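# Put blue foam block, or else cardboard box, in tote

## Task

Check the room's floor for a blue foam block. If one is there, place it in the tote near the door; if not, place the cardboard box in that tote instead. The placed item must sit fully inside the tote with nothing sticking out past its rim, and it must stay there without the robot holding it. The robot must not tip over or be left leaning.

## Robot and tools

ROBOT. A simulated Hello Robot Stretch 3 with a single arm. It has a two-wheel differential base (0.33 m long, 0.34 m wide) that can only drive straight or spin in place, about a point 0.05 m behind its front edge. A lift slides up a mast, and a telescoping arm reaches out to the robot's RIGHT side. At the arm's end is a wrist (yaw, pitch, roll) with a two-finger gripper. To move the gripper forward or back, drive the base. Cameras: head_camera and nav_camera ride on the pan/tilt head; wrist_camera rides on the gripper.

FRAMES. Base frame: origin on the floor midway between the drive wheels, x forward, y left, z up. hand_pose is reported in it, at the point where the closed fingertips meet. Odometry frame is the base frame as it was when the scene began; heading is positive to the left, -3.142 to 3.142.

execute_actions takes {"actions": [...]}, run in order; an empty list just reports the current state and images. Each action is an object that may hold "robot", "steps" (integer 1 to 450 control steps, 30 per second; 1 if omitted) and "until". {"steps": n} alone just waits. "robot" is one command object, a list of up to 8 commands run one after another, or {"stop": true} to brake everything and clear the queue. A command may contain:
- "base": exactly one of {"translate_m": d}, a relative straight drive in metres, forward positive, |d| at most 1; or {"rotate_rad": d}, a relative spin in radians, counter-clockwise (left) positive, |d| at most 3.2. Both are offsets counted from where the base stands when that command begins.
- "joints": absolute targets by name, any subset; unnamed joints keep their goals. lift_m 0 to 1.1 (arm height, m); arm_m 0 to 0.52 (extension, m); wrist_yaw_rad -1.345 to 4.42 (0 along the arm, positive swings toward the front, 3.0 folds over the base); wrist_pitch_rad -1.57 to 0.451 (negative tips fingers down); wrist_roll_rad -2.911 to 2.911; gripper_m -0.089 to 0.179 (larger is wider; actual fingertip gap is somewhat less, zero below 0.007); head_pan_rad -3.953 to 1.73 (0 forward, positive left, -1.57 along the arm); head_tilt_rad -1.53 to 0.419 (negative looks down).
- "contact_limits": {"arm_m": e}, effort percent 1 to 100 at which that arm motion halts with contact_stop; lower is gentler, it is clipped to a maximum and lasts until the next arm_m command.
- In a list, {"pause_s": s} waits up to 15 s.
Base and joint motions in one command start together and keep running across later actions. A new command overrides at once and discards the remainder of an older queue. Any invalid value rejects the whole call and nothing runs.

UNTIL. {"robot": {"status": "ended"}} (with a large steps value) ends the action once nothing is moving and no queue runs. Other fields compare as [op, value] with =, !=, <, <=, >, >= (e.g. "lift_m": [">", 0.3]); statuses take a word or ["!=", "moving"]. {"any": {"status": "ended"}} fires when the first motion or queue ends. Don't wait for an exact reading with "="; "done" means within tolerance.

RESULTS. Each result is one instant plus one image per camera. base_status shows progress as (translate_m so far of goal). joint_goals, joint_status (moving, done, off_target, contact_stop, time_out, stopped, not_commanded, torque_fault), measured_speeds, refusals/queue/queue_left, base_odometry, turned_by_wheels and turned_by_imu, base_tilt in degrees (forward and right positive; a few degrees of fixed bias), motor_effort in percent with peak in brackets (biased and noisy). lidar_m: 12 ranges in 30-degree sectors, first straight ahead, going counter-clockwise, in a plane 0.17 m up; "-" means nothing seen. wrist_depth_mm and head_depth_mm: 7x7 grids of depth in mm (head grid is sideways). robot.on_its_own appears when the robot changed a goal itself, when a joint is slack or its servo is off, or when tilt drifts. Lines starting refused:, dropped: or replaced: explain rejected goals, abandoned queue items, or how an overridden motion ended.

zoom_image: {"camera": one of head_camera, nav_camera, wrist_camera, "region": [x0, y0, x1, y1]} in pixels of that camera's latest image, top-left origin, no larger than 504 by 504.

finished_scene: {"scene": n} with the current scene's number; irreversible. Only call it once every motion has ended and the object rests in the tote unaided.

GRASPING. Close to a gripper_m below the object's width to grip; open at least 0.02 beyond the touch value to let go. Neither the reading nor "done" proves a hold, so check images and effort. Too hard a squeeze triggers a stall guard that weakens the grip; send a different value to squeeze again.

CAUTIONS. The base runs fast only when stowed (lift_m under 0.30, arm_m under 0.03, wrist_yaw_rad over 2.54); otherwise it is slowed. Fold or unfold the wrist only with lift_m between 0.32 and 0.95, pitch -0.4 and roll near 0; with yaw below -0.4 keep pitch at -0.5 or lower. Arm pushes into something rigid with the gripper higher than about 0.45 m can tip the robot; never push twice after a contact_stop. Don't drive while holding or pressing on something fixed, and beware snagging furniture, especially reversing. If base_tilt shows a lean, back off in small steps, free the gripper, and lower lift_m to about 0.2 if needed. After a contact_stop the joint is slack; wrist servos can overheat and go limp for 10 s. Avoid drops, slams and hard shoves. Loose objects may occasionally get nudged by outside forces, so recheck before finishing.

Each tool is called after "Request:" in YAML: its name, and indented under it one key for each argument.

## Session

Request:
execute_actions:
  actions:
    - {"robot":{"joints":{"head_tilt_rad":-0.6}},"steps":100,"until":{"robot":{"status":"ended"}}}

Scene clock: 0.93 s.
robot.base_odometry: x=+0.000 y=+0.000 heading=+0.000 (m, m, rad; robot's odometry frame)
robot.turned_by_wheels: +0.000 (rad since the last result)
robot.turned_by_imu: +0.000 (rad since the last result)
robot.base_tilt: forward=+1.1 right=+0.5 (deg)
robot.lidar_m: 2.04 1.12 0.82 0.80 0.83 1.15 1.38 1.33 0.98 0.94 0.98 1.36
robot.head_depth_mm: 1655 1827 2041 2227 1778 1476 1238 / 1669 1828 2042 2221 1742 1472 1235 / 1678 1838 2055 2228 1813 1470 1235 / 1691 1861 2084 2261 1806 1458 1231 / 1707 1882 2116 2253 1796 1455 1225 / 1721 1908 2119 2291 1784 1458 1223 / 1740 1920 2131 2287 1792 1453 1221
robot.base_status: not_commanded
robot.joint_positions: lift_m=+0.392 arm_m=+0.002 wrist_yaw_rad=+3.044 wrist_pitch_rad=-0.509 wrist_roll_rad=+0.012 gripper_m=+0.037 head_pan_rad=-0.002 head_tilt_rad=-0.592
robot.joint_goals: lift_m=+0.392 arm_m=+0.002 wrist_yaw_rad=+3.044 wrist_pitch_rad=-0.509 wrist_roll_rad=+0.012 gripper_m=+0.037 head_pan_rad=-0.002 head_tilt_rad=-0.600
robot.joint_status: lift_m=not_commanded arm_m=not_commanded wrist_yaw_rad=not_commanded wrist_pitch_rad=not_commanded wrist_roll_rad=not_commanded gripper_m=not_commanded head_pan_rad=not_commanded head_tilt_rad=done
robot.measured_speeds: translate_m=+0.000 rotate_rad=+0.000 lift_m=+0.000 arm_m=+0.000 wrist_yaw_rad=+0.000 wrist_pitch_rad=+0.000 wrist_roll_rad=+0.000 head_pan_rad=+0.000 head_tilt_rad=+0.000
robot: refusals=0 queue=done queue_left=0
robot.motor_effort: left_wheel=+0(0) right_wheel=+0(1) lift_m=+22(23) arm_m=+0(0) wrist_yaw_rad=+0(0) wrist_pitch_rad=+6(6) wrist_roll_rad=+0(0) gripper_m=+1(0) head_pan_rad=+0(0) head_tilt_rad=-2(26) (%)
robot.hand_pose: x=-0.0006 y=+0.0638 z=+0.3850 quat_wxyz=(+0.212, +0.696, +0.144, +0.671) (m; robot's base frame)
robot.wrist_depth_mm: 747 767 780 802 798 816 837 / 822 829 861 883 893 927 957 / 902 892 916 889 911 871 889 / 774 765 756 761 746 738 726 / 655 664 649 648 636 636 626 / 575 572 - 589 544 550 547 / 506 514 - - 495 487 490
pictures: head_camera (sideways: a quarter turn clockwise sets it upright), nav_camera (sideways: a quarter turn counterclockwise sets it upright), wrist_camera
Images, in order (width x height): head_camera 896x504, nav_camera 672x504, wrist_camera 644x364.

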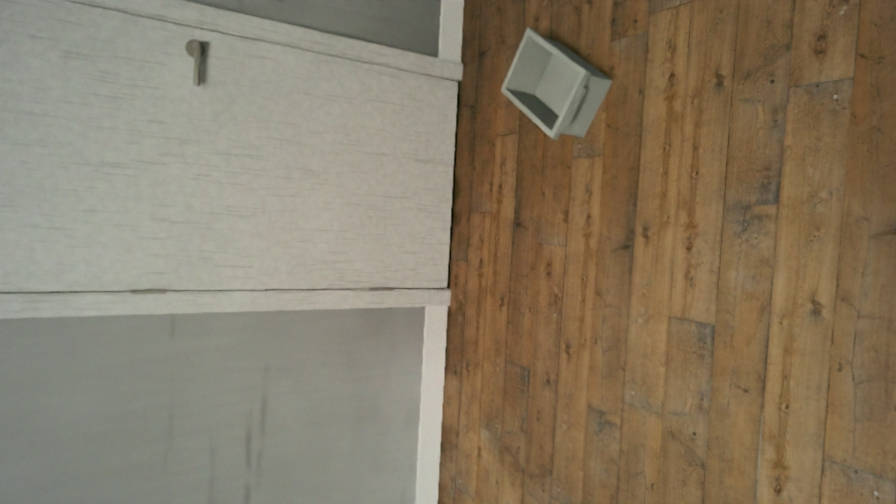

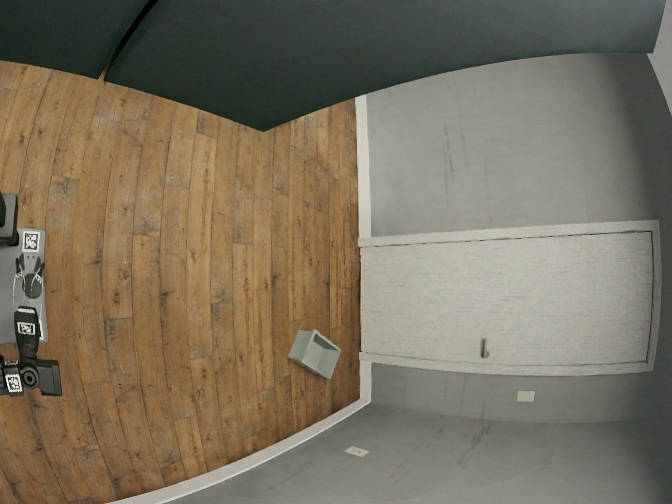

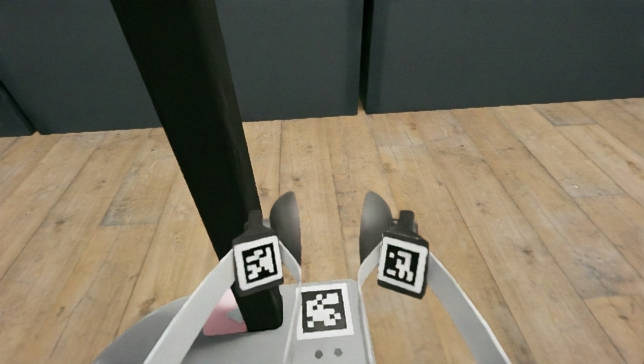

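Similar layout. Look behind first.

Request:
execute_actions:
  actions:
    - {"robot":{"joints":{"head_pan_rad":-3.0,"head_tilt_rad":-0.7,"lift_m":0.27}},"steps":150,"until":{"robot":{"status":"ended"}}}

Scene clock: 3.23 s.
robot.base_odometry: x=+0.000 y=+0.000 heading=+0.000 (m, m, rad; robot's odometry frame)
robot.turned_by_wheels: +0.000 (rad since the last result)
robot.turned_by_imu: +0.000 (rad since the last result)
robot.base_tilt: forward=+1.0 right=+0.4 (deg)
robot.lidar_m: 2.04 1.12 0.82 0.80 0.83 1.15 1.38 1.32 0.97 0.94 0.98 1.35
robot.head_depth_mm: 1369 1502 1728 1933 1655 1380 1178 / 1366 1501 1635 1880 1649 1368 1184 / 1401 1556 1670 1896 1645 1373 1175 / 1422 1583 1716 1901 1648 1366 1181 / 1469 1646 1784 1895 1625 1366 1174 / 1486 1538 1758 1913 1646 1366 1168 / 1548 1666 1795 1853 1625 1361 1166
robot.base_status: not_commanded
robot.joint_positions: lift_m=+0.270 arm_m=+0.002 wrist_yaw_rad=+3.044 wrist_pitch_rad=-0.510 wrist_roll_rad=+0.012 gripper_m=+0.037 head_pan_rad=-2.993 head_tilt_rad=-0.691
robot.joint_goals: lift_m=+0.270 arm_m=+0.002 wrist_yaw_rad=+3.044 wrist_pitch_rad=-0.510 wrist_roll_rad=+0.012 gripper_m=+0.037 head_pan_rad=-3.000 head_tilt_rad=-0.700
robot.joint_status: lift_m=done arm_m=not_commanded wrist_yaw_rad=not_commanded wrist_pitch_rad=not_commanded wrist_roll_rad=not_commanded gripper_m=not_commanded head_pan_rad=done head_tilt_rad=done
robot.measured_speeds: translate_m=+0.000 rotate_rad=+0.000 lift_m=+0.000 arm_m=+0.000 wrist_yaw_rad=+0.000 wrist_pitch_rad=+0.000 wrist_roll_rad=+0.000 head_pan_rad=+0.000 head_tilt_rad=+0.000
robot: refusals=0 queue=done queue_left=0
robot.motor_effort: left_wheel=+0(0) right_wheel=+0(1) lift_m=+20(24) arm_m=+0(0) wrist_yaw_rad=+0(1) wrist_pitch_rad=+6(6) wrist_roll_rad=+0(0) gripper_m=+1(0) head_pan_rad=-4(42) head_tilt_rad=-3(12) (%)
robot.hand_pose: x=-0.0006 y=+0.0637 z=+0.2627 quat_wxyz=(+0.213, +0.696, +0.144, +0.671) (m; robot's base frame)
robot.wrist_depth_mm: 747 762 767 803 807 825 831 / 814 818 839 840 872 847 824 / 725 712 722 699 690 675 670 / 587 581 578 577 571 560 558 / 506 513 - - 483 479 481 / 450 - - - 410 421 416 / - - - - 375 372 369
pictures: head_camera (sideways: a quarter turn clockwise sets it upright), nav_camera (sideways: a quarter turn counterclockwise sets it upright), wrist_camera
Images, in order (width x height): head_camera 896x504, nav_camera 672x504, wrist_camera 644x364.

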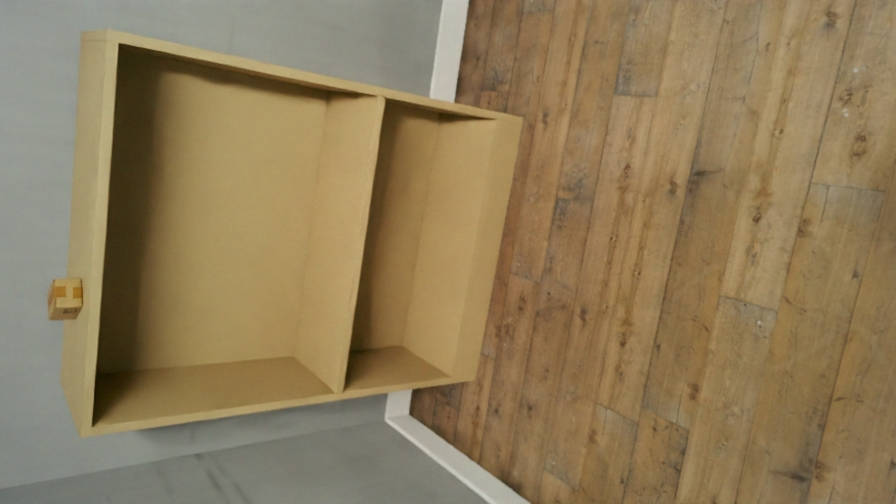

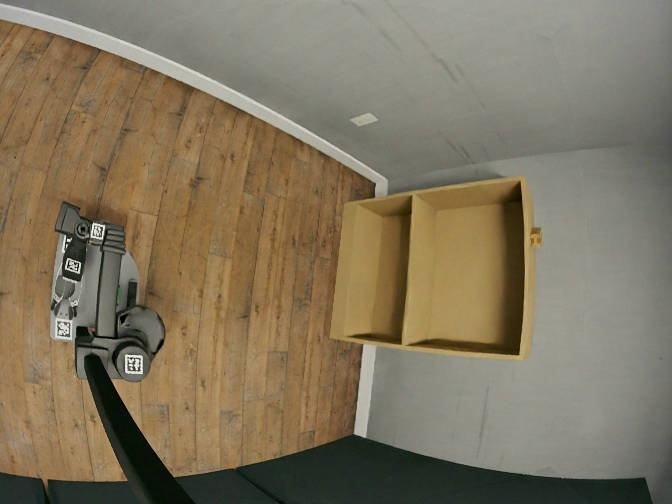

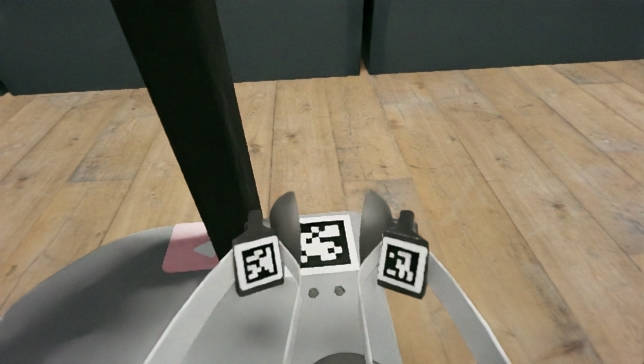

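Request:
execute_actions:
  actions:
    - {"robot":[{"base":{"translate_m":1.0},"joints":{"head_pan_rad":0,"head_tilt_rad":-0.6}},{"base":{"translate_m":0.5}},{"base":{"rotate_rad":1.55}},{"base":{"translate_m":0.7}}],"steps":450,"until":{"robot":{"status":"ended"}}}

Scene clock: 18.50 s.
robot.base_odometry: x=+1.515 y=+0.700 heading=+1.550 (m, m, rad; robot's odometry frame)
robot.turned_by_wheels: +1.550 (rad since the last result)
robot.turned_by_imu: +1.571 (rad since the last result)
robot.base_tilt: forward=+1.1 right=+0.5 (deg)
robot.lidar_m: 2.05 0.61 0.44 0.43 2.38 1.73 1.67 0.74 0.56 0.54 0.56 0.76
robot.head_depth_mm: 1821 1765 1723 1669 1630 1421 1234 / 2530 2741 2685 2243 1793 1453 1224 / 2572 2879 3059 2346 1798 1453 1226 / 2592 2852 3137 2323 1780 1449 1222 / 2606 2811 3049 2308 1780 1445 1224 / 2608 2783 3112 2294 1767 1438 1213 / 2596 2784 3090 2282 1762 1434 1219
robot.base_status: done (translate_m +0.7000 of +0.7000)
robot.joint_positions: lift_m=+0.270 arm_m=+0.002 wrist_yaw_rad=+3.044 wrist_pitch_rad=-0.510 wrist_roll_rad=+0.012 gripper_m=+0.037 head_pan_rad=-0.007 head_tilt_rad=-0.605
robot.joint_goals: lift_m=+0.270 arm_m=+0.002 wrist_yaw_rad=+3.044 wrist_pitch_rad=-0.510 wrist_roll_rad=+0.012 gripper_m=+0.037 head_pan_rad=+0.000 head_tilt_rad=-0.600
robot.joint_status: lift_m=done arm_m=not_commanded wrist_yaw_rad=not_commanded wrist_pitch_rad=not_commanded wrist_roll_rad=not_commanded gripper_m=not_commanded head_pan_rad=done head_tilt_rad=done
robot.measured_speeds: translate_m=+0.000 rotate_rad=+0.000 lift_m=+0.000 arm_m=+0.000 wrist_yaw_rad=+0.000 wrist_pitch_rad=+0.000 wrist_roll_rad=+0.000 head_pan_rad=+0.000 head_tilt_rad=+0.000
robot: refusals=0 queue=done queue_left=0
robot.motor_effort: left_wheel=-2(8) right_wheel=+2(12) lift_m=+19(20) arm_m=+0(0) wrist_yaw_rad=+0(0) wrist_pitch_rad=+6(6) wrist_roll_rad=+0(0) gripper_m=+0(1) head_pan_rad=+3(43) head_tilt_rad=+3(10) (%)
robot.hand_pose: x=-0.0006 y=+0.0637 z=+0.2627 quat_wxyz=(+0.213, +0.696, +0.144, +0.671) (m; robot's base frame)
robot.wrist_depth_mm: - - - 878 454 463 476 / 918 909 885 798 507 519 538 / 718 723 715 666 571 583 623 / 590 589 577 578 566 562 561 / 504 518 - - 486 482 477 / 449 - - - 416 420 417 / - - - - 377 371 369
pictures: head_camera (sideways: a quarter turn clockwise sets it upright), nav_camera (sideways: a quarter turn counterclockwise sets it upright), wrist_camera
Images, in order (width x height): head_camera 896x504, nav_camera 672x504, wrist_camera 644x364.

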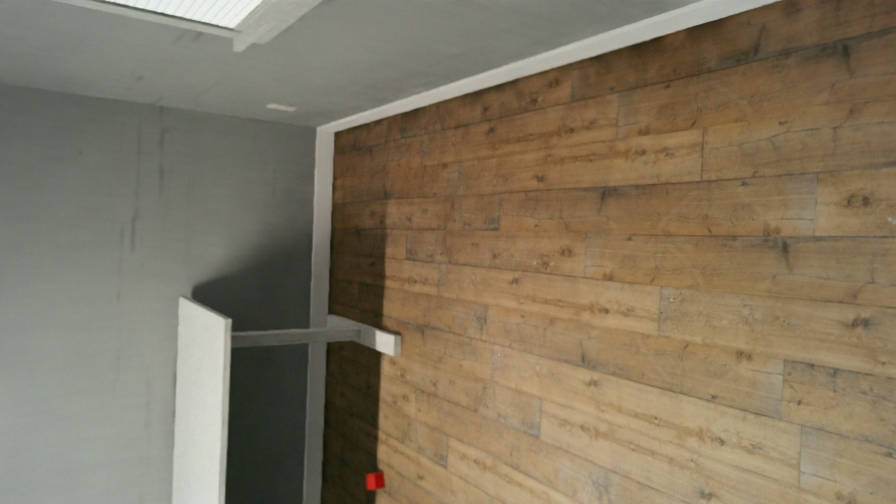

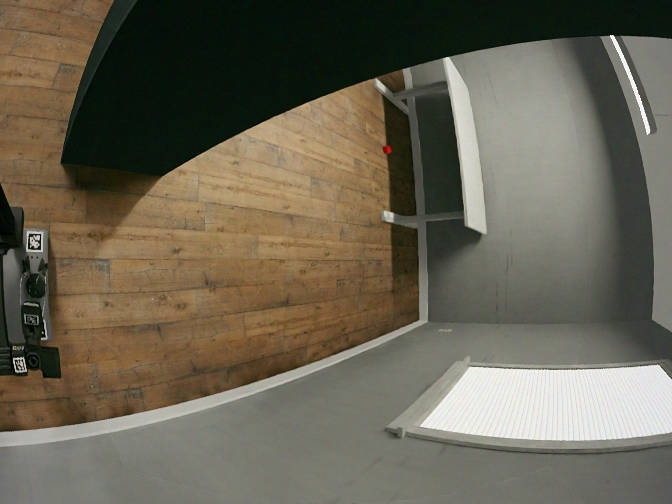

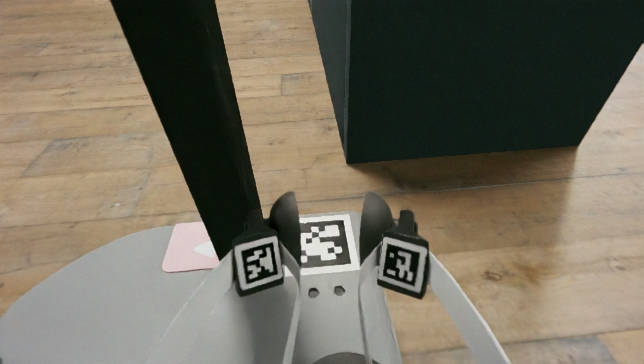

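Request:
execute_actions:
  actions:
    - {"robot":[{"base":{"translate_m":1.0}},{"base":{"translate_m":0.3}},{"base":{"rotate_rad":1.57},"joints":{"head_tilt_rad":-0.5}}],"steps":450,"until":{"robot":{"status":"ended"}}}

Scene clock: 28.80 s.
robot.base_odometry: x=+1.542 y=+2.000 heading=+3.120 (m, m, rad; robot's odometry frame)
robot.turned_by_wheels: +1.570 (rad since the last result)
robot.turned_by_imu: +1.589 (rad since the last result)
robot.base_tilt: forward=+1.1 right=+0.5 (deg)
robot.lidar_m: 2.79 1.52 0.89 2.07 0.77 0.56 0.53 0.55 0.76 1.80 1.40 2.14
robot.head_depth_mm: 2651 2911 3128 2807 1996 1576 1304 / 2685 2883 3174 2773 2023 1577 1295 / 2716 2922 3204 2765 2000 1570 1296 / 2694 2942 3242 2732 1998 1562 1292 / 2690 2968 3208 2722 1989 1569 1286 / 2700 2934 3190 2721 1973 1559 1286 / 2608 2105 2243 2432 1955 1558 1282
robot.base_status: done (rotate_rad +1.5699 of +1.5700)
robot.joint_positions: lift_m=+0.270 arm_m=+0.002 wrist_yaw_rad=+3.044 wrist_pitch_rad=-0.510 wrist_roll_rad=+0.012 gripper_m=+0.037 head_pan_rad=-0.007 head_tilt_rad=-0.507
robot.joint_goals: lift_m=+0.270 arm_m=+0.002 wrist_yaw_rad=+3.044 wrist_pitch_rad=-0.510 wrist_roll_rad=+0.012 gripper_m=+0.037 head_pan_rad=+0.000 head_tilt_rad=-0.500
robot.joint_status: lift_m=done arm_m=not_commanded wrist_yaw_rad=not_commanded wrist_pitch_rad=not_commanded wrist_roll_rad=not_commanded gripper_m=not_commanded head_pan_rad=done head_tilt_rad=done
robot.measured_speeds: translate_m=+0.000 rotate_rad=+0.000 lift_m=+0.000 arm_m=+0.000 wrist_yaw_rad=+0.000 wrist_pitch_rad=+0.000 wrist_roll_rad=+0.000 head_pan_rad=+0.000 head_tilt_rad=+0.000
robot: refusals=0 queue=done queue_left=0
robot.motor_effort: left_wheel=-2(8) right_wheel=+2(12) lift_m=+20(19) arm_m=-1(0) wrist_yaw_rad=-1(0) wrist_pitch_rad=+6(6) wrist_roll_rad=+0(0) gripper_m=+0(1) head_pan_rad=+4(3) head_tilt_rad=+3(11) (%)
robot.hand_pose: x=-0.0006 y=+0.0637 z=+0.2627 quat_wxyz=(+0.213, +0.696, +0.144, +0.671) (m; robot's base frame)
robot.wrist_depth_mm: 716 925 - - - 865 889 / 703 862 890 880 862 856 836 / 659 715 721 693 686 672 662 / 585 586 582 571 567 559 550 / 505 516 - - 485 482 476 / 449 - - - 413 419 417 / - - - - 375 375 371
pictures: head_camera (sideways: a quarter turn clockwise sets it upright), nav_camera (sideways: a quarter turn counterclockwise sets it upright), wrist_camera
Images, in order (width x height): head_camera 896x504, nav_camera 672x504, wrist_camera 644x364.

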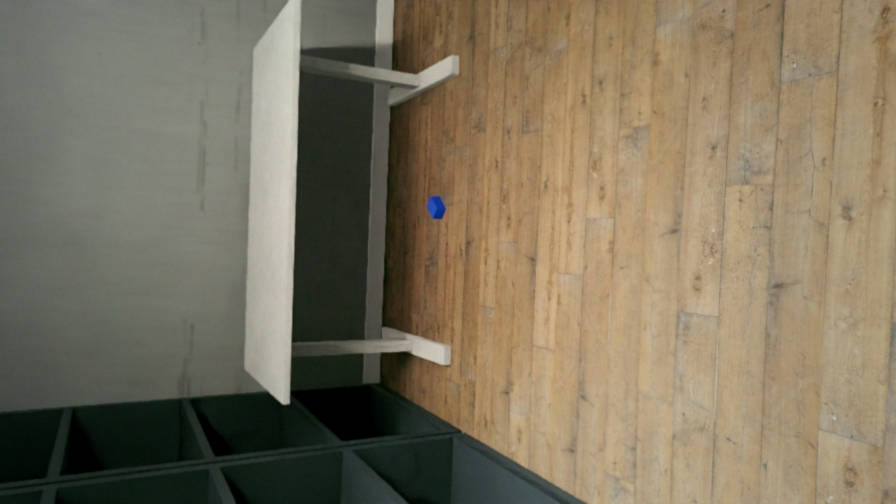

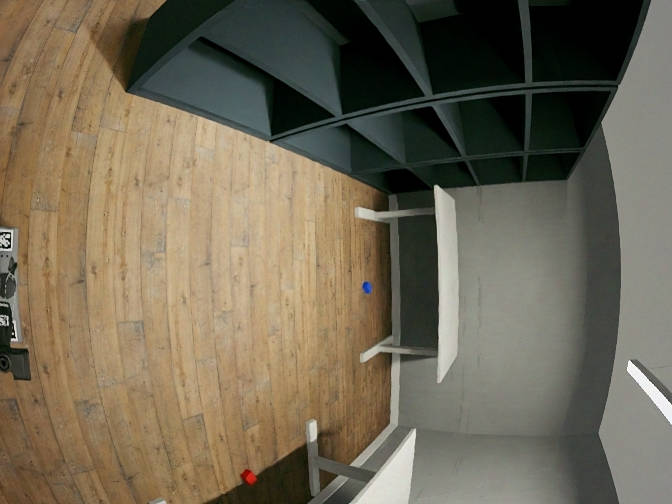

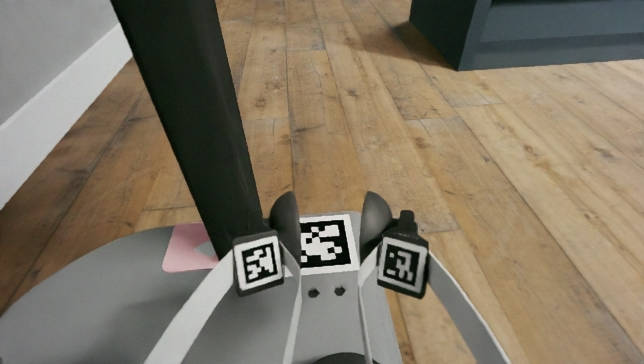

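Request:
execute_actions:
  actions:
    - {"robot":[{"base":{"translate_m":1.0}},{"base":{"translate_m":0.78}},{"base":{"rotate_rad":1.55},"joints":{"lift_m":0.35,"wrist_pitch_rad":-0.4,"head_pan_rad":-1.57,"head_tilt_rad":-1.0}},{"joints":{"wrist_yaw_rad":0,"gripper_m":0.15},"base":{"translate_m":-0.17}},{"joints":{"wrist_pitch_rad":-1.0,"lift_m":0.22,"arm_m":0.3}}],"steps":450,"until":{"robot":{"status":"ended"}}}
    - {"steps":450,"until":{"robot":{"status":"ended"}}}

Scene clock: 48.20 s.
robot.base_odometry: x=-0.231 y=+2.208 heading=-1.614 (m, m, rad; robot's odometry frame)
robot.turned_by_wheels: +1.550 (rad since the last result)
robot.turned_by_imu: +1.574 (rad since the last result)
robot.base_tilt: forward=+1.0 right=+0.6 (deg)
robot.lidar_m: 1.42 1.03 1.64 2.32 1.75 1.69 1.16 1.67 1.14 1.45 1.16 1.07
robot.head_depth_mm: 1142 935 843 1504 1345 1209 1094 / 1144 928 838 1541 1355 1209 1119 / 1147 930 841 1541 1342 1211 - / 1140 932 836 1543 1342 1207 - / 1143 936 838 1535 1360 1209 1093 / 1145 928 840 1536 1349 1210 1091 / 1144 928 839 1545 1354 1208 1091
robot.base_status: done (translate_m -0.1700 of -0.1700)
robot.joint_positions: lift_m=+0.220 arm_m=+0.300 wrist_yaw_rad=+0.002 wrist_pitch_rad=-1.004 wrist_roll_rad=+0.012 gripper_m=+0.150 head_pan_rad=-1.563 head_tilt_rad=-0.988
robot.joint_goals: lift_m=+0.220 arm_m=+0.300 wrist_yaw_rad=+0.000 wrist_pitch_rad=-1.000 wrist_roll_rad=+0.012 gripper_m=+0.150 head_pan_rad=-1.570 head_tilt_rad=-1.000
robot.joint_status: lift_m=done arm_m=done wrist_yaw_rad=done wrist_pitch_rad=done wrist_roll_rad=not_commanded gripper_m=done head_pan_rad=done head_tilt_rad=done
robot.measured_speeds: translate_m=+0.000 rotate_rad=+0.000 lift_m=+0.000 arm_m=+0.000 wrist_yaw_rad=+0.000 wrist_pitch_rad=+0.000 wrist_roll_rad=+0.000 head_pan_rad=+0.000 head_tilt_rad=+0.000
robot: refusals=0 queue=done queue_left=0
robot.motor_effort: left_wheel=-2(8) right_wheel=+3(9) lift_m=+19(29) arm_m=+5(5) wrist_yaw_rad=-3(6) wrist_pitch_rad=+2(11) wrist_roll_rad=+0(0) gripper_m=+0(84) head_pan_rad=-4(43) head_tilt_rad=-5(25) (%)
robot.hand_pose: x=-0.0214 y=-0.5619 z=+0.1298 quat_wxyz=(+0.617, +0.339, -0.623, -0.342) (m; robot's base frame)
robot.wrist_depth_mm: 382 379 324 362 364 360 358 / 358 354 347 347 342 338 336 / 337 333 330 326 323 319 317 / 319 317 310 309 307 302 299 / 301 301 295 292 290 292 284 / 287 277 280 278 275 271 271 / 270 269 268 265 262 259 260
pictures: head_camera (sideways: a quarter turn clockwise sets it upright), nav_camera (sideways: a quarter turn counterclockwise sets it upright), wrist_camera
Images, in order (width x height): head_camera 896x504, nav_camera 672x504, wrist_camera 644x364.

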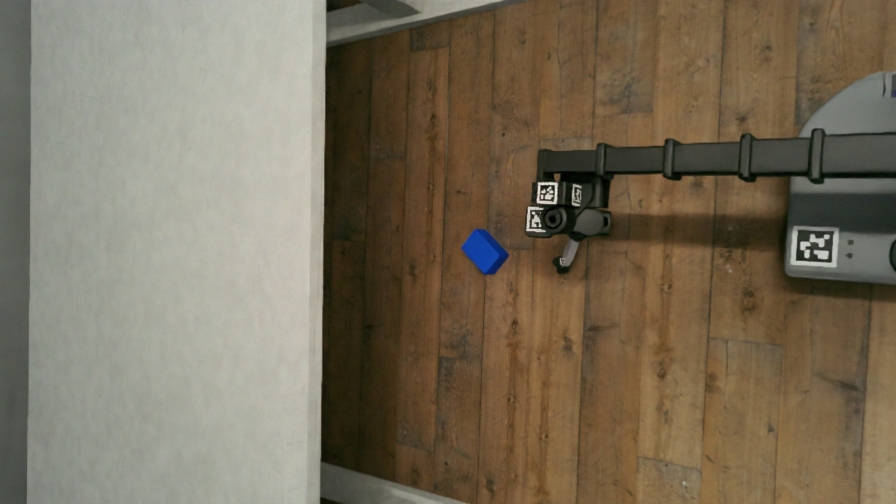

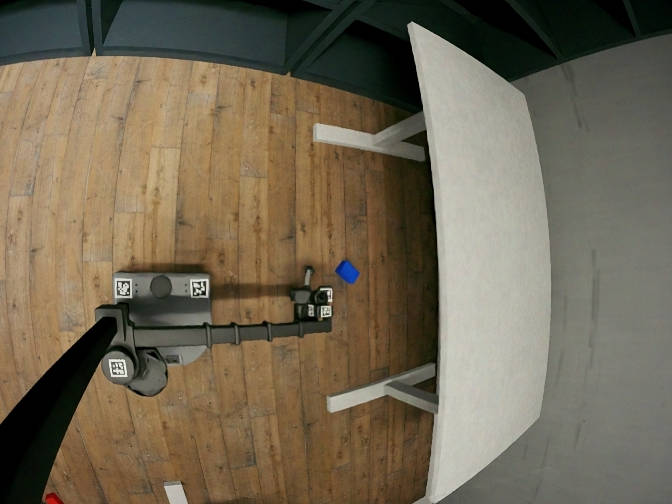

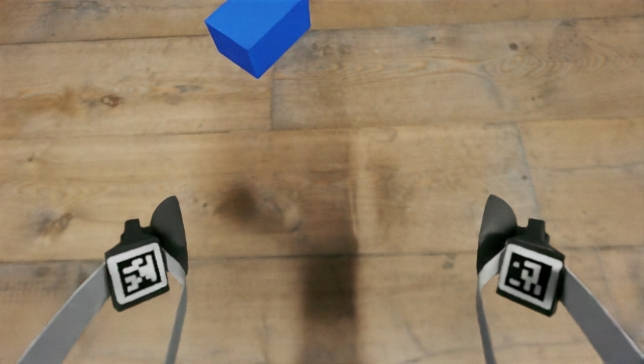

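Same geometry as before: forward 0.068, arm 0.49.

Request:
execute_actions:
  actions:
    - {"robot":[{"base":{"translate_m":0.068},"joints":{"arm_m":0.49}},{"joints":{"lift_m":0.118}}],"steps":450,"until":{"robot":{"status":"ended"}}}

Scene clock: 52.57 s.
robot.base_odometry: x=-0.233 y=+2.140 heading=-1.613 (m, m, rad; robot's odometry frame)
robot.turned_by_wheels: +0.000 (rad since the last result)
robot.turned_by_imu: +0.000 (rad since the last result)
robot.base_tilt: forward=+1.0 right=+0.4 (deg)
robot.lidar_m: 1.35 0.97 1.60 2.32 1.80 1.76 1.23 1.74 1.17 1.45 1.13 1.00
robot.head_depth_mm: 1146 930 837 1540 1349 1209 1092 / 1147 931 841 1542 1354 1212 1121 / 1145 928 840 1572 1355 1211 - / 1146 932 840 1541 1356 1214 - / 1146 933 838 1535 1354 1206 1094 / 1142 927 837 1543 1351 1204 1095 / 1143 930 838 1516 1351 1209 1090
robot.base_status: done (translate_m +0.0680 of +0.0680)
robot.joint_positions: lift_m=+0.118 arm_m=+0.490 wrist_yaw_rad=+0.002 wrist_pitch_rad=-1.004 wrist_roll_rad=+0.012 gripper_m=+0.150 head_pan_rad=-1.563 head_tilt_rad=-0.988
robot.joint_goals: lift_m=+0.118 arm_m=+0.490 wrist_yaw_rad=+0.000 wrist_pitch_rad=-1.000 wrist_roll_rad=+0.012 gripper_m=+0.150 head_pan_rad=-1.570 head_tilt_rad=-1.000
robot.joint_status: lift_m=done arm_m=done wrist_yaw_rad=done wrist_pitch_rad=done wrist_roll_rad=not_commanded gripper_m=done head_pan_rad=done head_tilt_rad=done
robot.measured_speeds: translate_m=+0.000 rotate_rad=+0.000 lift_m=+0.000 arm_m=+0.000 wrist_yaw_rad=+0.000 wrist_pitch_rad=+0.000 wrist_roll_rad=+0.000 head_pan_rad=+0.000 head_tilt_rad=+0.000
robot: refusals=0 queue=done queue_left=0
robot.motor_effort: left_wheel=-2(3) right_wheel=+2(8) lift_m=+20(18) arm_m=+5(11) wrist_yaw_rad=-2(2) wrist_pitch_rad=+2(2) wrist_roll_rad=+0(0) gripper_m=+1(0) head_pan_rad=-4(4) head_tilt_rad=-4(4) (%)
robot.hand_pose: x=-0.0214 y=-0.7519 z=+0.0278 quat_wxyz=(+0.617, +0.339, -0.623, -0.342) (m; robot's base frame)
robot.wrist_depth_mm: 248 245 242 239 237 234 231 / 232 230 227 172 221 220 217 / 218 215 211 161 204 207 205 / 206 204 198 154 197 196 194 / 195 196 192 187 188 188 184 / 186 180 182 180 178 176 175 / - 175 173 172 170 169 168
pictures: head_camera (sideways: a quarter turn clockwise sets it upright), nav_camera (sideways: a quarter turn counterclockwise sets it upright), wrist_camera
Images, in order (width x height): head_camera 896x504, nav_camera 672x504, wrist_camera 644x364.

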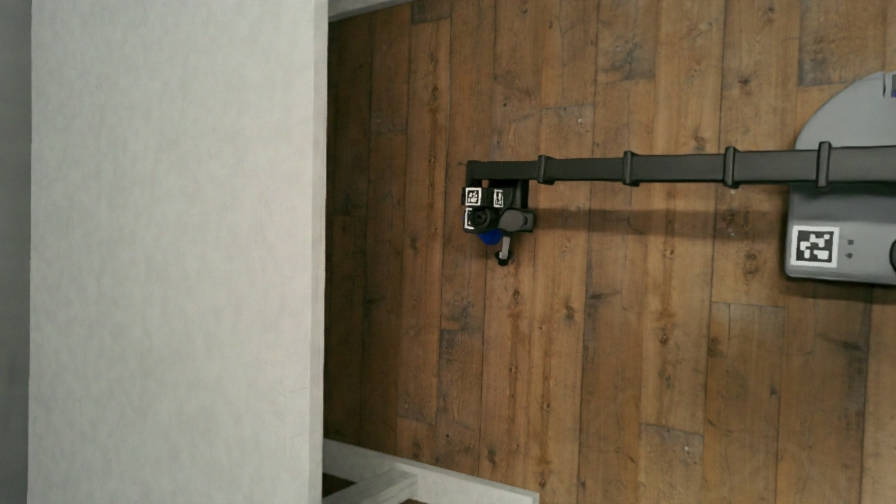

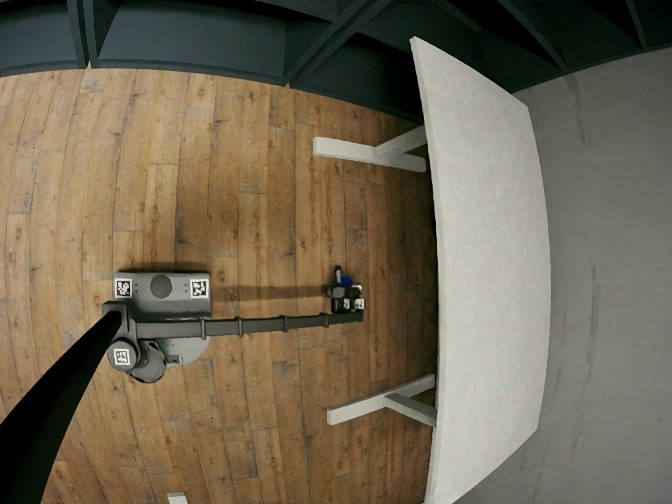

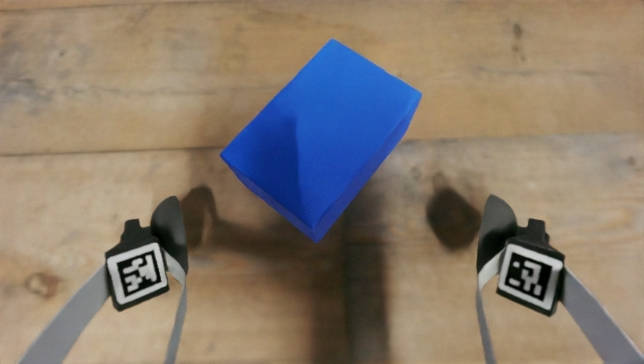

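Request:
execute_actions:
  actions:
    - {"robot":[{"joints":{"arm_m":0.52,"wrist_pitch_rad":-0.85,"lift_m":0.1}}],"steps":450,"until":{"robot":{"status":"ended"}}}

Scene clock: 54.13 s.
robot.base_odometry: x=-0.233 y=+2.140 heading=-1.613 (m, m, rad; robot's odometry frame)
robot.turned_by_wheels: +0.000 (rad since the last result)
robot.turned_by_imu: +0.000 (rad since the last result)
robot.base_tilt: forward=+1.0 right=+0.6 (deg)
robot.lidar_m: 1.35 0.97 1.60 2.32 1.80 1.76 1.23 1.74 1.16 1.45 1.13 1.01
robot.head_depth_mm: 1147 930 842 1536 1356 1208 1095 / 1144 928 837 1547 1350 1210 1127 / 1144 929 840 1574 1352 1212 - / 1147 929 841 1537 1355 1208 - / 1142 931 839 1544 1354 1207 1097 / 1142 930 838 1538 1352 1210 1092 / 1147 929 840 1505 1357 1205 1093
robot.base_status: done (translate_m +0.0680 of +0.0680)
robot.joint_positions: lift_m=+0.100 arm_m=+0.520 wrist_yaw_rad=+0.002 wrist_pitch_rad=-0.864 wrist_roll_rad=+0.012 gripper_m=+0.150 head_pan_rad=-1.563 head_tilt_rad=-0.988
robot.joint_goals: lift_m=+0.100 arm_m=+0.520 wrist_yaw_rad=+0.000 wrist_pitch_rad=-0.850 wrist_roll_rad=+0.012 gripper_m=+0.150 head_pan_rad=-1.570 head_tilt_rad=-1.000
robot.joint_status: lift_m=done arm_m=done wrist_yaw_rad=done wrist_pitch_rad=done wrist_roll_rad=not_commanded gripper_m=done head_pan_rad=done head_tilt_rad=done
robot.measured_speeds: translate_m=+0.000 rotate_rad=+0.000 lift_m=+0.000 arm_m=+0.000 wrist_yaw_rad=+0.000 wrist_pitch_rad=+0.000 wrist_roll_rad=+0.000 head_pan_rad=+0.000 head_tilt_rad=+0.000
robot: refusals=0 queue=done queue_left=0
robot.motor_effort: left_wheel=-2(2) right_wheel=+3(2) lift_m=+19(19) arm_m=+4(4) wrist_yaw_rad=-2(2) wrist_pitch_rad=+8(9) wrist_roll_rad=+0(0) gripper_m=+0(1) head_pan_rad=-3(4) head_tilt_rad=-4(3) (%)
robot.hand_pose: x=-0.0213 y=-0.8126 z=+0.0283 quat_wxyz=(+0.639, +0.295, -0.645, -0.298) (m; robot's base frame)
robot.wrist_depth_mm: 282 280 274 271 267 264 261 / 254 251 249 246 243 240 237 / 231 229 227 224 221 218 216 / 212 210 208 155 199 202 200 / 197 198 189 144 147 189 185 / 183 176 137 133 174 172 172 / - 168 165 127 164 163 162
pictures: head_camera (sideways: a quarter turn clockwise sets it upright), nav_camera (sideways: a quarter turn counterclockwise sets it upright), wrist_camera
Images, in order (width x height): head_camera 896x504, nav_camera 672x504, wrist_camera 644x364.

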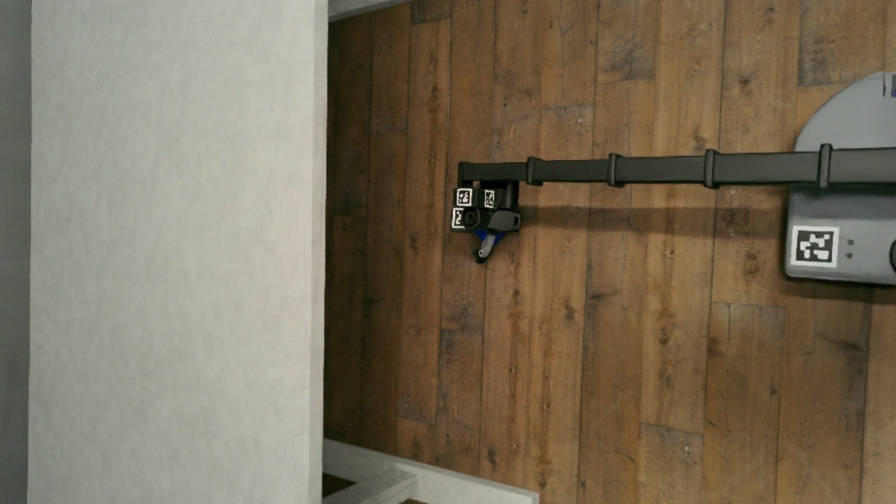

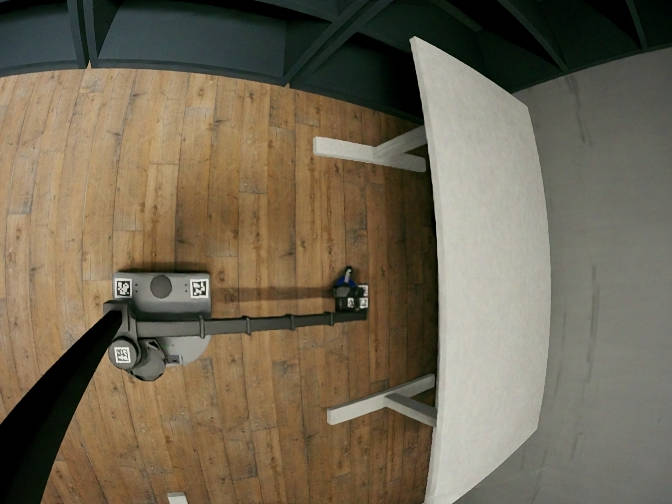

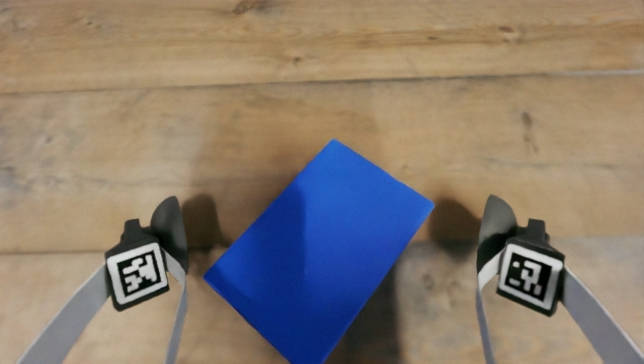

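Request:
execute_actions:
  actions:
    - {"robot":[{"joints":{"gripper_m":0.0}},{"joints":{"lift_m":0.35}},{"joints":{"arm_m":0.0,"wrist_pitch_rad":-0.4,"head_pan_rad":0,"head_tilt_rad":-0.9}},{"joints":{"wrist_yaw_rad":3.0}},{"joints":{"lift_m":0.27}},{"base":{"rotate_rad":1.57}},{"base":{"translate_m":1.0}},{"base":{"translate_m":0.78}}],"steps":450,"until":{"robot":{"status":"ended"}}}
    - {"steps":450,"until":{"robot":{"status":"ended"}}}
    - {"robot":[{"base":{"rotate_rad":-1.55}},{"base":{"translate_m":0.6}}],"steps":450,"until":{"robot":{"status":"ended"}}}

Scene clock: 86.07 s.
robot.base_odometry: x=+1.531 y=+1.463 heading=-1.593 (m, m, rad; robot's odometry frame)
robot.turned_by_wheels: +0.020 (rad since the last result)
robot.turned_by_imu: +0.022 (rad since the last result)
robot.base_tilt: forward=+1.1 right=+0.4 (deg)
robot.lidar_m: 1.97 0.76 0.55 0.53 0.55 0.75 1.92 2.42 3.08 1.34 0.50 0.62
robot.head_depth_mm: 2125 2354 1979 1651 1387 1222 1113 / 2139 2353 1981 1657 1417 1241 1109 / 2148 2382 1980 1648 1418 1238 1105 / 2147 2375 1981 1654 1423 1240 1105 / 2163 2366 1970 1644 1413 1238 1108 / 1823 1893 1871 1642 1412 1238 1106 / 1311 1338 1403 1438 1366 1237 1101
robot.base_status: done (translate_m +0.6000 of +0.6000)
robot.joint_positions: lift_m=+0.270 arm_m=+0.003 wrist_yaw_rad=+2.998 wrist_pitch_rad=-0.422 wrist_roll_rad=+0.015 gripper_m=+0.031 head_pan_rad=-0.007 head_tilt_rad=-0.901
robot.joint_goals: lift_m=+0.270 arm_m=+0.000 wrist_yaw_rad=+3.000 wrist_pitch_rad=-0.400 wrist_roll_rad=+0.015 gripper_m=+0.030 head_pan_rad=+0.000 head_tilt_rad=-0.900
robot.joint_status: lift_m=done arm_m=done wrist_yaw_rad=done wrist_pitch_rad=done wrist_roll_rad=not_commanded gripper_m=done head_pan_rad=done head_tilt_rad=done
robot.measured_speeds: translate_m=+0.000 rotate_rad=+0.000 lift_m=+0.000 arm_m=+0.000 wrist_yaw_rad=+0.000 wrist_pitch_rad=+0.000 wrist_roll_rad=+0.000 head_pan_rad=+0.000 head_tilt_rad=+0.000
robot: refusals=0 queue=done queue_left=0
robot.on_its_own: gripper_m is held at +0.030, not at your +0.000, by its stall guard, which is not easing now
robot.motor_effort: left_wheel=+1(9) right_wheel=-2(12) lift_m=+19(28) arm_m=-4(2) wrist_yaw_rad=+2(5) wrist_pitch_rad=+11(12) wrist_roll_rad=-2(4) gripper_m=-19(100) head_pan_rad=+3(43) head_tilt_rad=+1(8) (%)
robot.hand_pose: x=+0.0109 y=+0.0741 z=+0.2820 quat_wxyz=(+0.198, +0.705, +0.097, +0.674) (m; robot's base frame)
robot.wrist_depth_mm: 482 - 510 528 548 569 590 / 528 - 564 582 607 629 658 / 574 592 613 627 661 689 707 / 616 623 657 155 157 638 635 / 563 550 - 144 144 539 525 / 478 - 136 135 432 454 451 / - - - 129 399 396 394
pictures: head_camera (sideways: a quarter turn clockwise sets it upright), nav_camera (sideways: a quarter turn counterclockwise sets it upright), wrist_camera
Images, in order (width x height): head_camera 896x504, nav_camera 672x504, wrist_camera 644x364.

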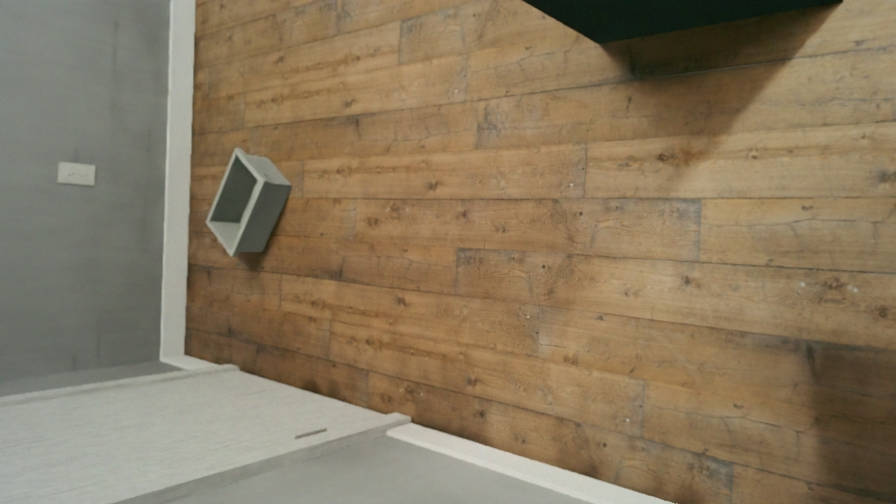

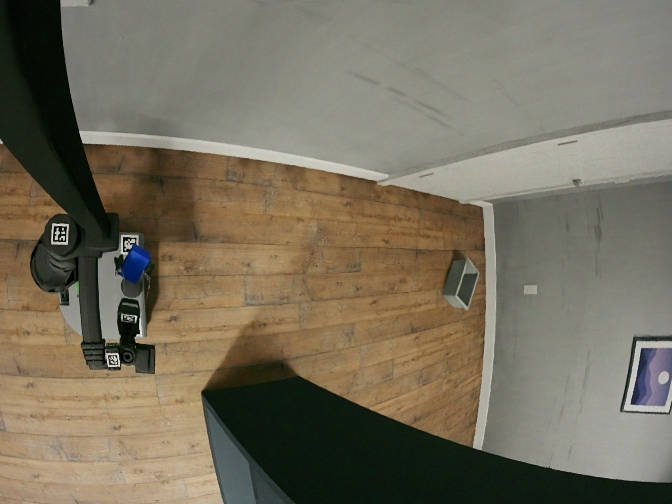

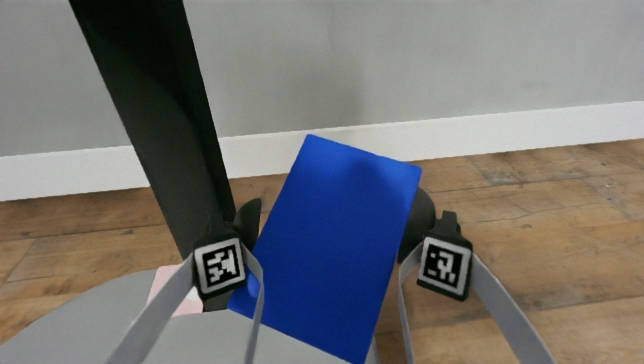

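Request:
execute_actions:
  actions:
    - {"robot":[{"base":{"translate_m":1.0}},{"base":{"translate_m":0.33}},{"base":{"rotate_rad":1.55},"joints":{"lift_m":0.4,"head_pan_rad":-1.57,"head_tilt_rad":-1.0}},{"joints":{"wrist_yaw_rad":0.0},"base":{"translate_m":-0.12}},{"joints":{"wrist_pitch_rad":-1.0}}],"steps":450,"until":{"robot":{"status":"ended"}}}
    - {"steps":450,"until":{"robot":{"status":"ended"}}}

Scene clock: 101.37 s.
robot.base_odometry: x=+1.381 y=+0.138 heading=-0.044 (m, m, rad; robot's odometry frame)
robot.turned_by_wheels: +1.550 (rad since the last result)
robot.turned_by_imu: +1.574 (rad since the last result)
robot.base_tilt: forward=+1.1 right=+0.3 (deg)
robot.lidar_m: 0.62 0.67 0.90 2.40 0.78 0.89 2.37 1.59 1.15 1.11 0.90 0.65
robot.head_depth_mm: 981 1159 1424 1544 1358 1209 1096 / 988 1165 1425 1535 1352 1214 1107 / 990 1173 1435 1544 1326 1237 - / 999 1180 1444 1541 1331 1232 - / 1002 1186 1462 1529 1323 1210 1089 / 1008 1195 1467 1539 1349 1209 1094 / 1015 1207 1474 1517 1353 1207 1089
robot.base_status: done (translate_m -0.1200 of -0.1200)
robot.joint_positions: lift_m=+0.400 arm_m=+0.003 wrist_yaw_rad=+0.003 wrist_pitch_rad=-1.004 wrist_roll_rad=+0.015 gripper_m=+0.031 head_pan_rad=-1.563 head_tilt_rad=-0.988
robot.joint_goals: lift_m=+0.400 arm_m=+0.000 wrist_yaw_rad=+0.000 wrist_pitch_rad=-1.000 wrist_roll_rad=+0.015 gripper_m=+0.030 head_pan_rad=-1.570 head_tilt_rad=-1.000
robot.joint_status: lift_m=done arm_m=done wrist_yaw_rad=done wrist_pitch_rad=done wrist_roll_rad=not_commanded gripper_m=done head_pan_rad=done head_tilt_rad=done
robot.measured_speeds: translate_m=+0.000 rotate_rad=+0.000 lift_m=+0.000 arm_m=+0.000 wrist_yaw_rad=+0.000 wrist_pitch_rad=+0.000 wrist_roll_rad=+0.000 head_pan_rad=+0.000 head_tilt_rad=+0.000
robot: refusals=0 queue=done queue_left=0
robot.on_its_own: gripper_m is held at +0.030, not at your +0.000, by its stall guard, which is not easing now
robot.motor_effort: left_wheel=-2(8) right_wheel=+3(10) lift_m=+26(26) arm_m=-4(4) wrist_yaw_rad=-4(1) wrist_pitch_rad=+3(14) wrist_roll_rad=-2(2) gripper_m=-19(20) head_pan_rad=-4(42) head_tilt_rad=-4(13) (%)
robot.hand_pose: x=-0.0212 y=-0.2647 z=+0.3094 quat_wxyz=(+0.616, +0.339, -0.623, -0.342) (m; robot's base frame)
robot.wrist_depth_mm: 619 606 567 539 580 579 573 / 576 577 530 547 548 542 542 / 546 542 532 464 522 514 511 / 517 512 505 154 157 490 481 / 489 482 478 145 143 467 457 / 464 458 138 136 434 440 436 / 441 435 429 129 426 424 419
pictures: head_camera (sideways: a quarter turn clockwise sets it upright), nav_camera (sideways: a quarter turn counterclockwise sets it upright), wrist_camera
Images, in order (width x height): head_camera 896x504, nav_camera 672x504, wrist_camera 644x364.

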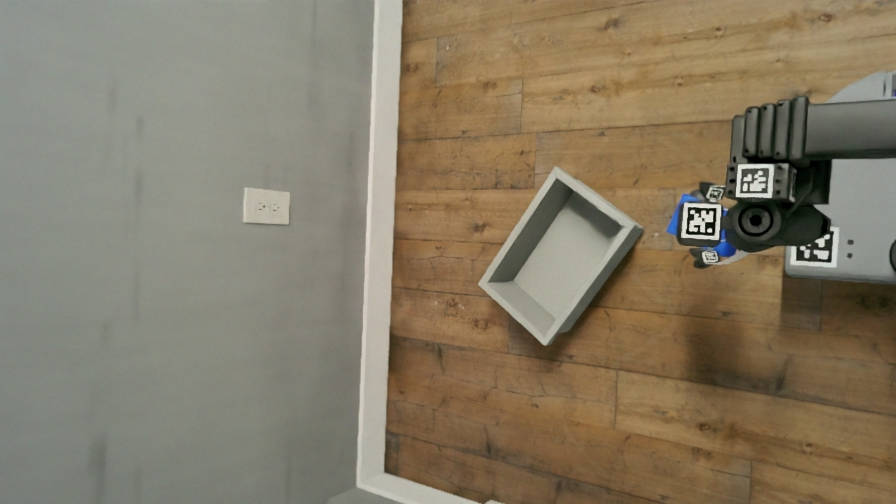

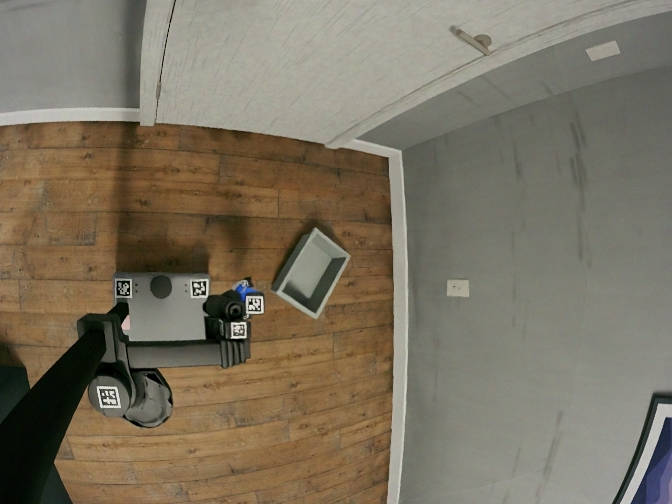

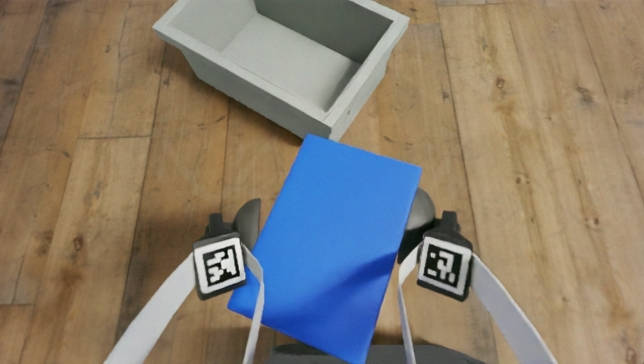

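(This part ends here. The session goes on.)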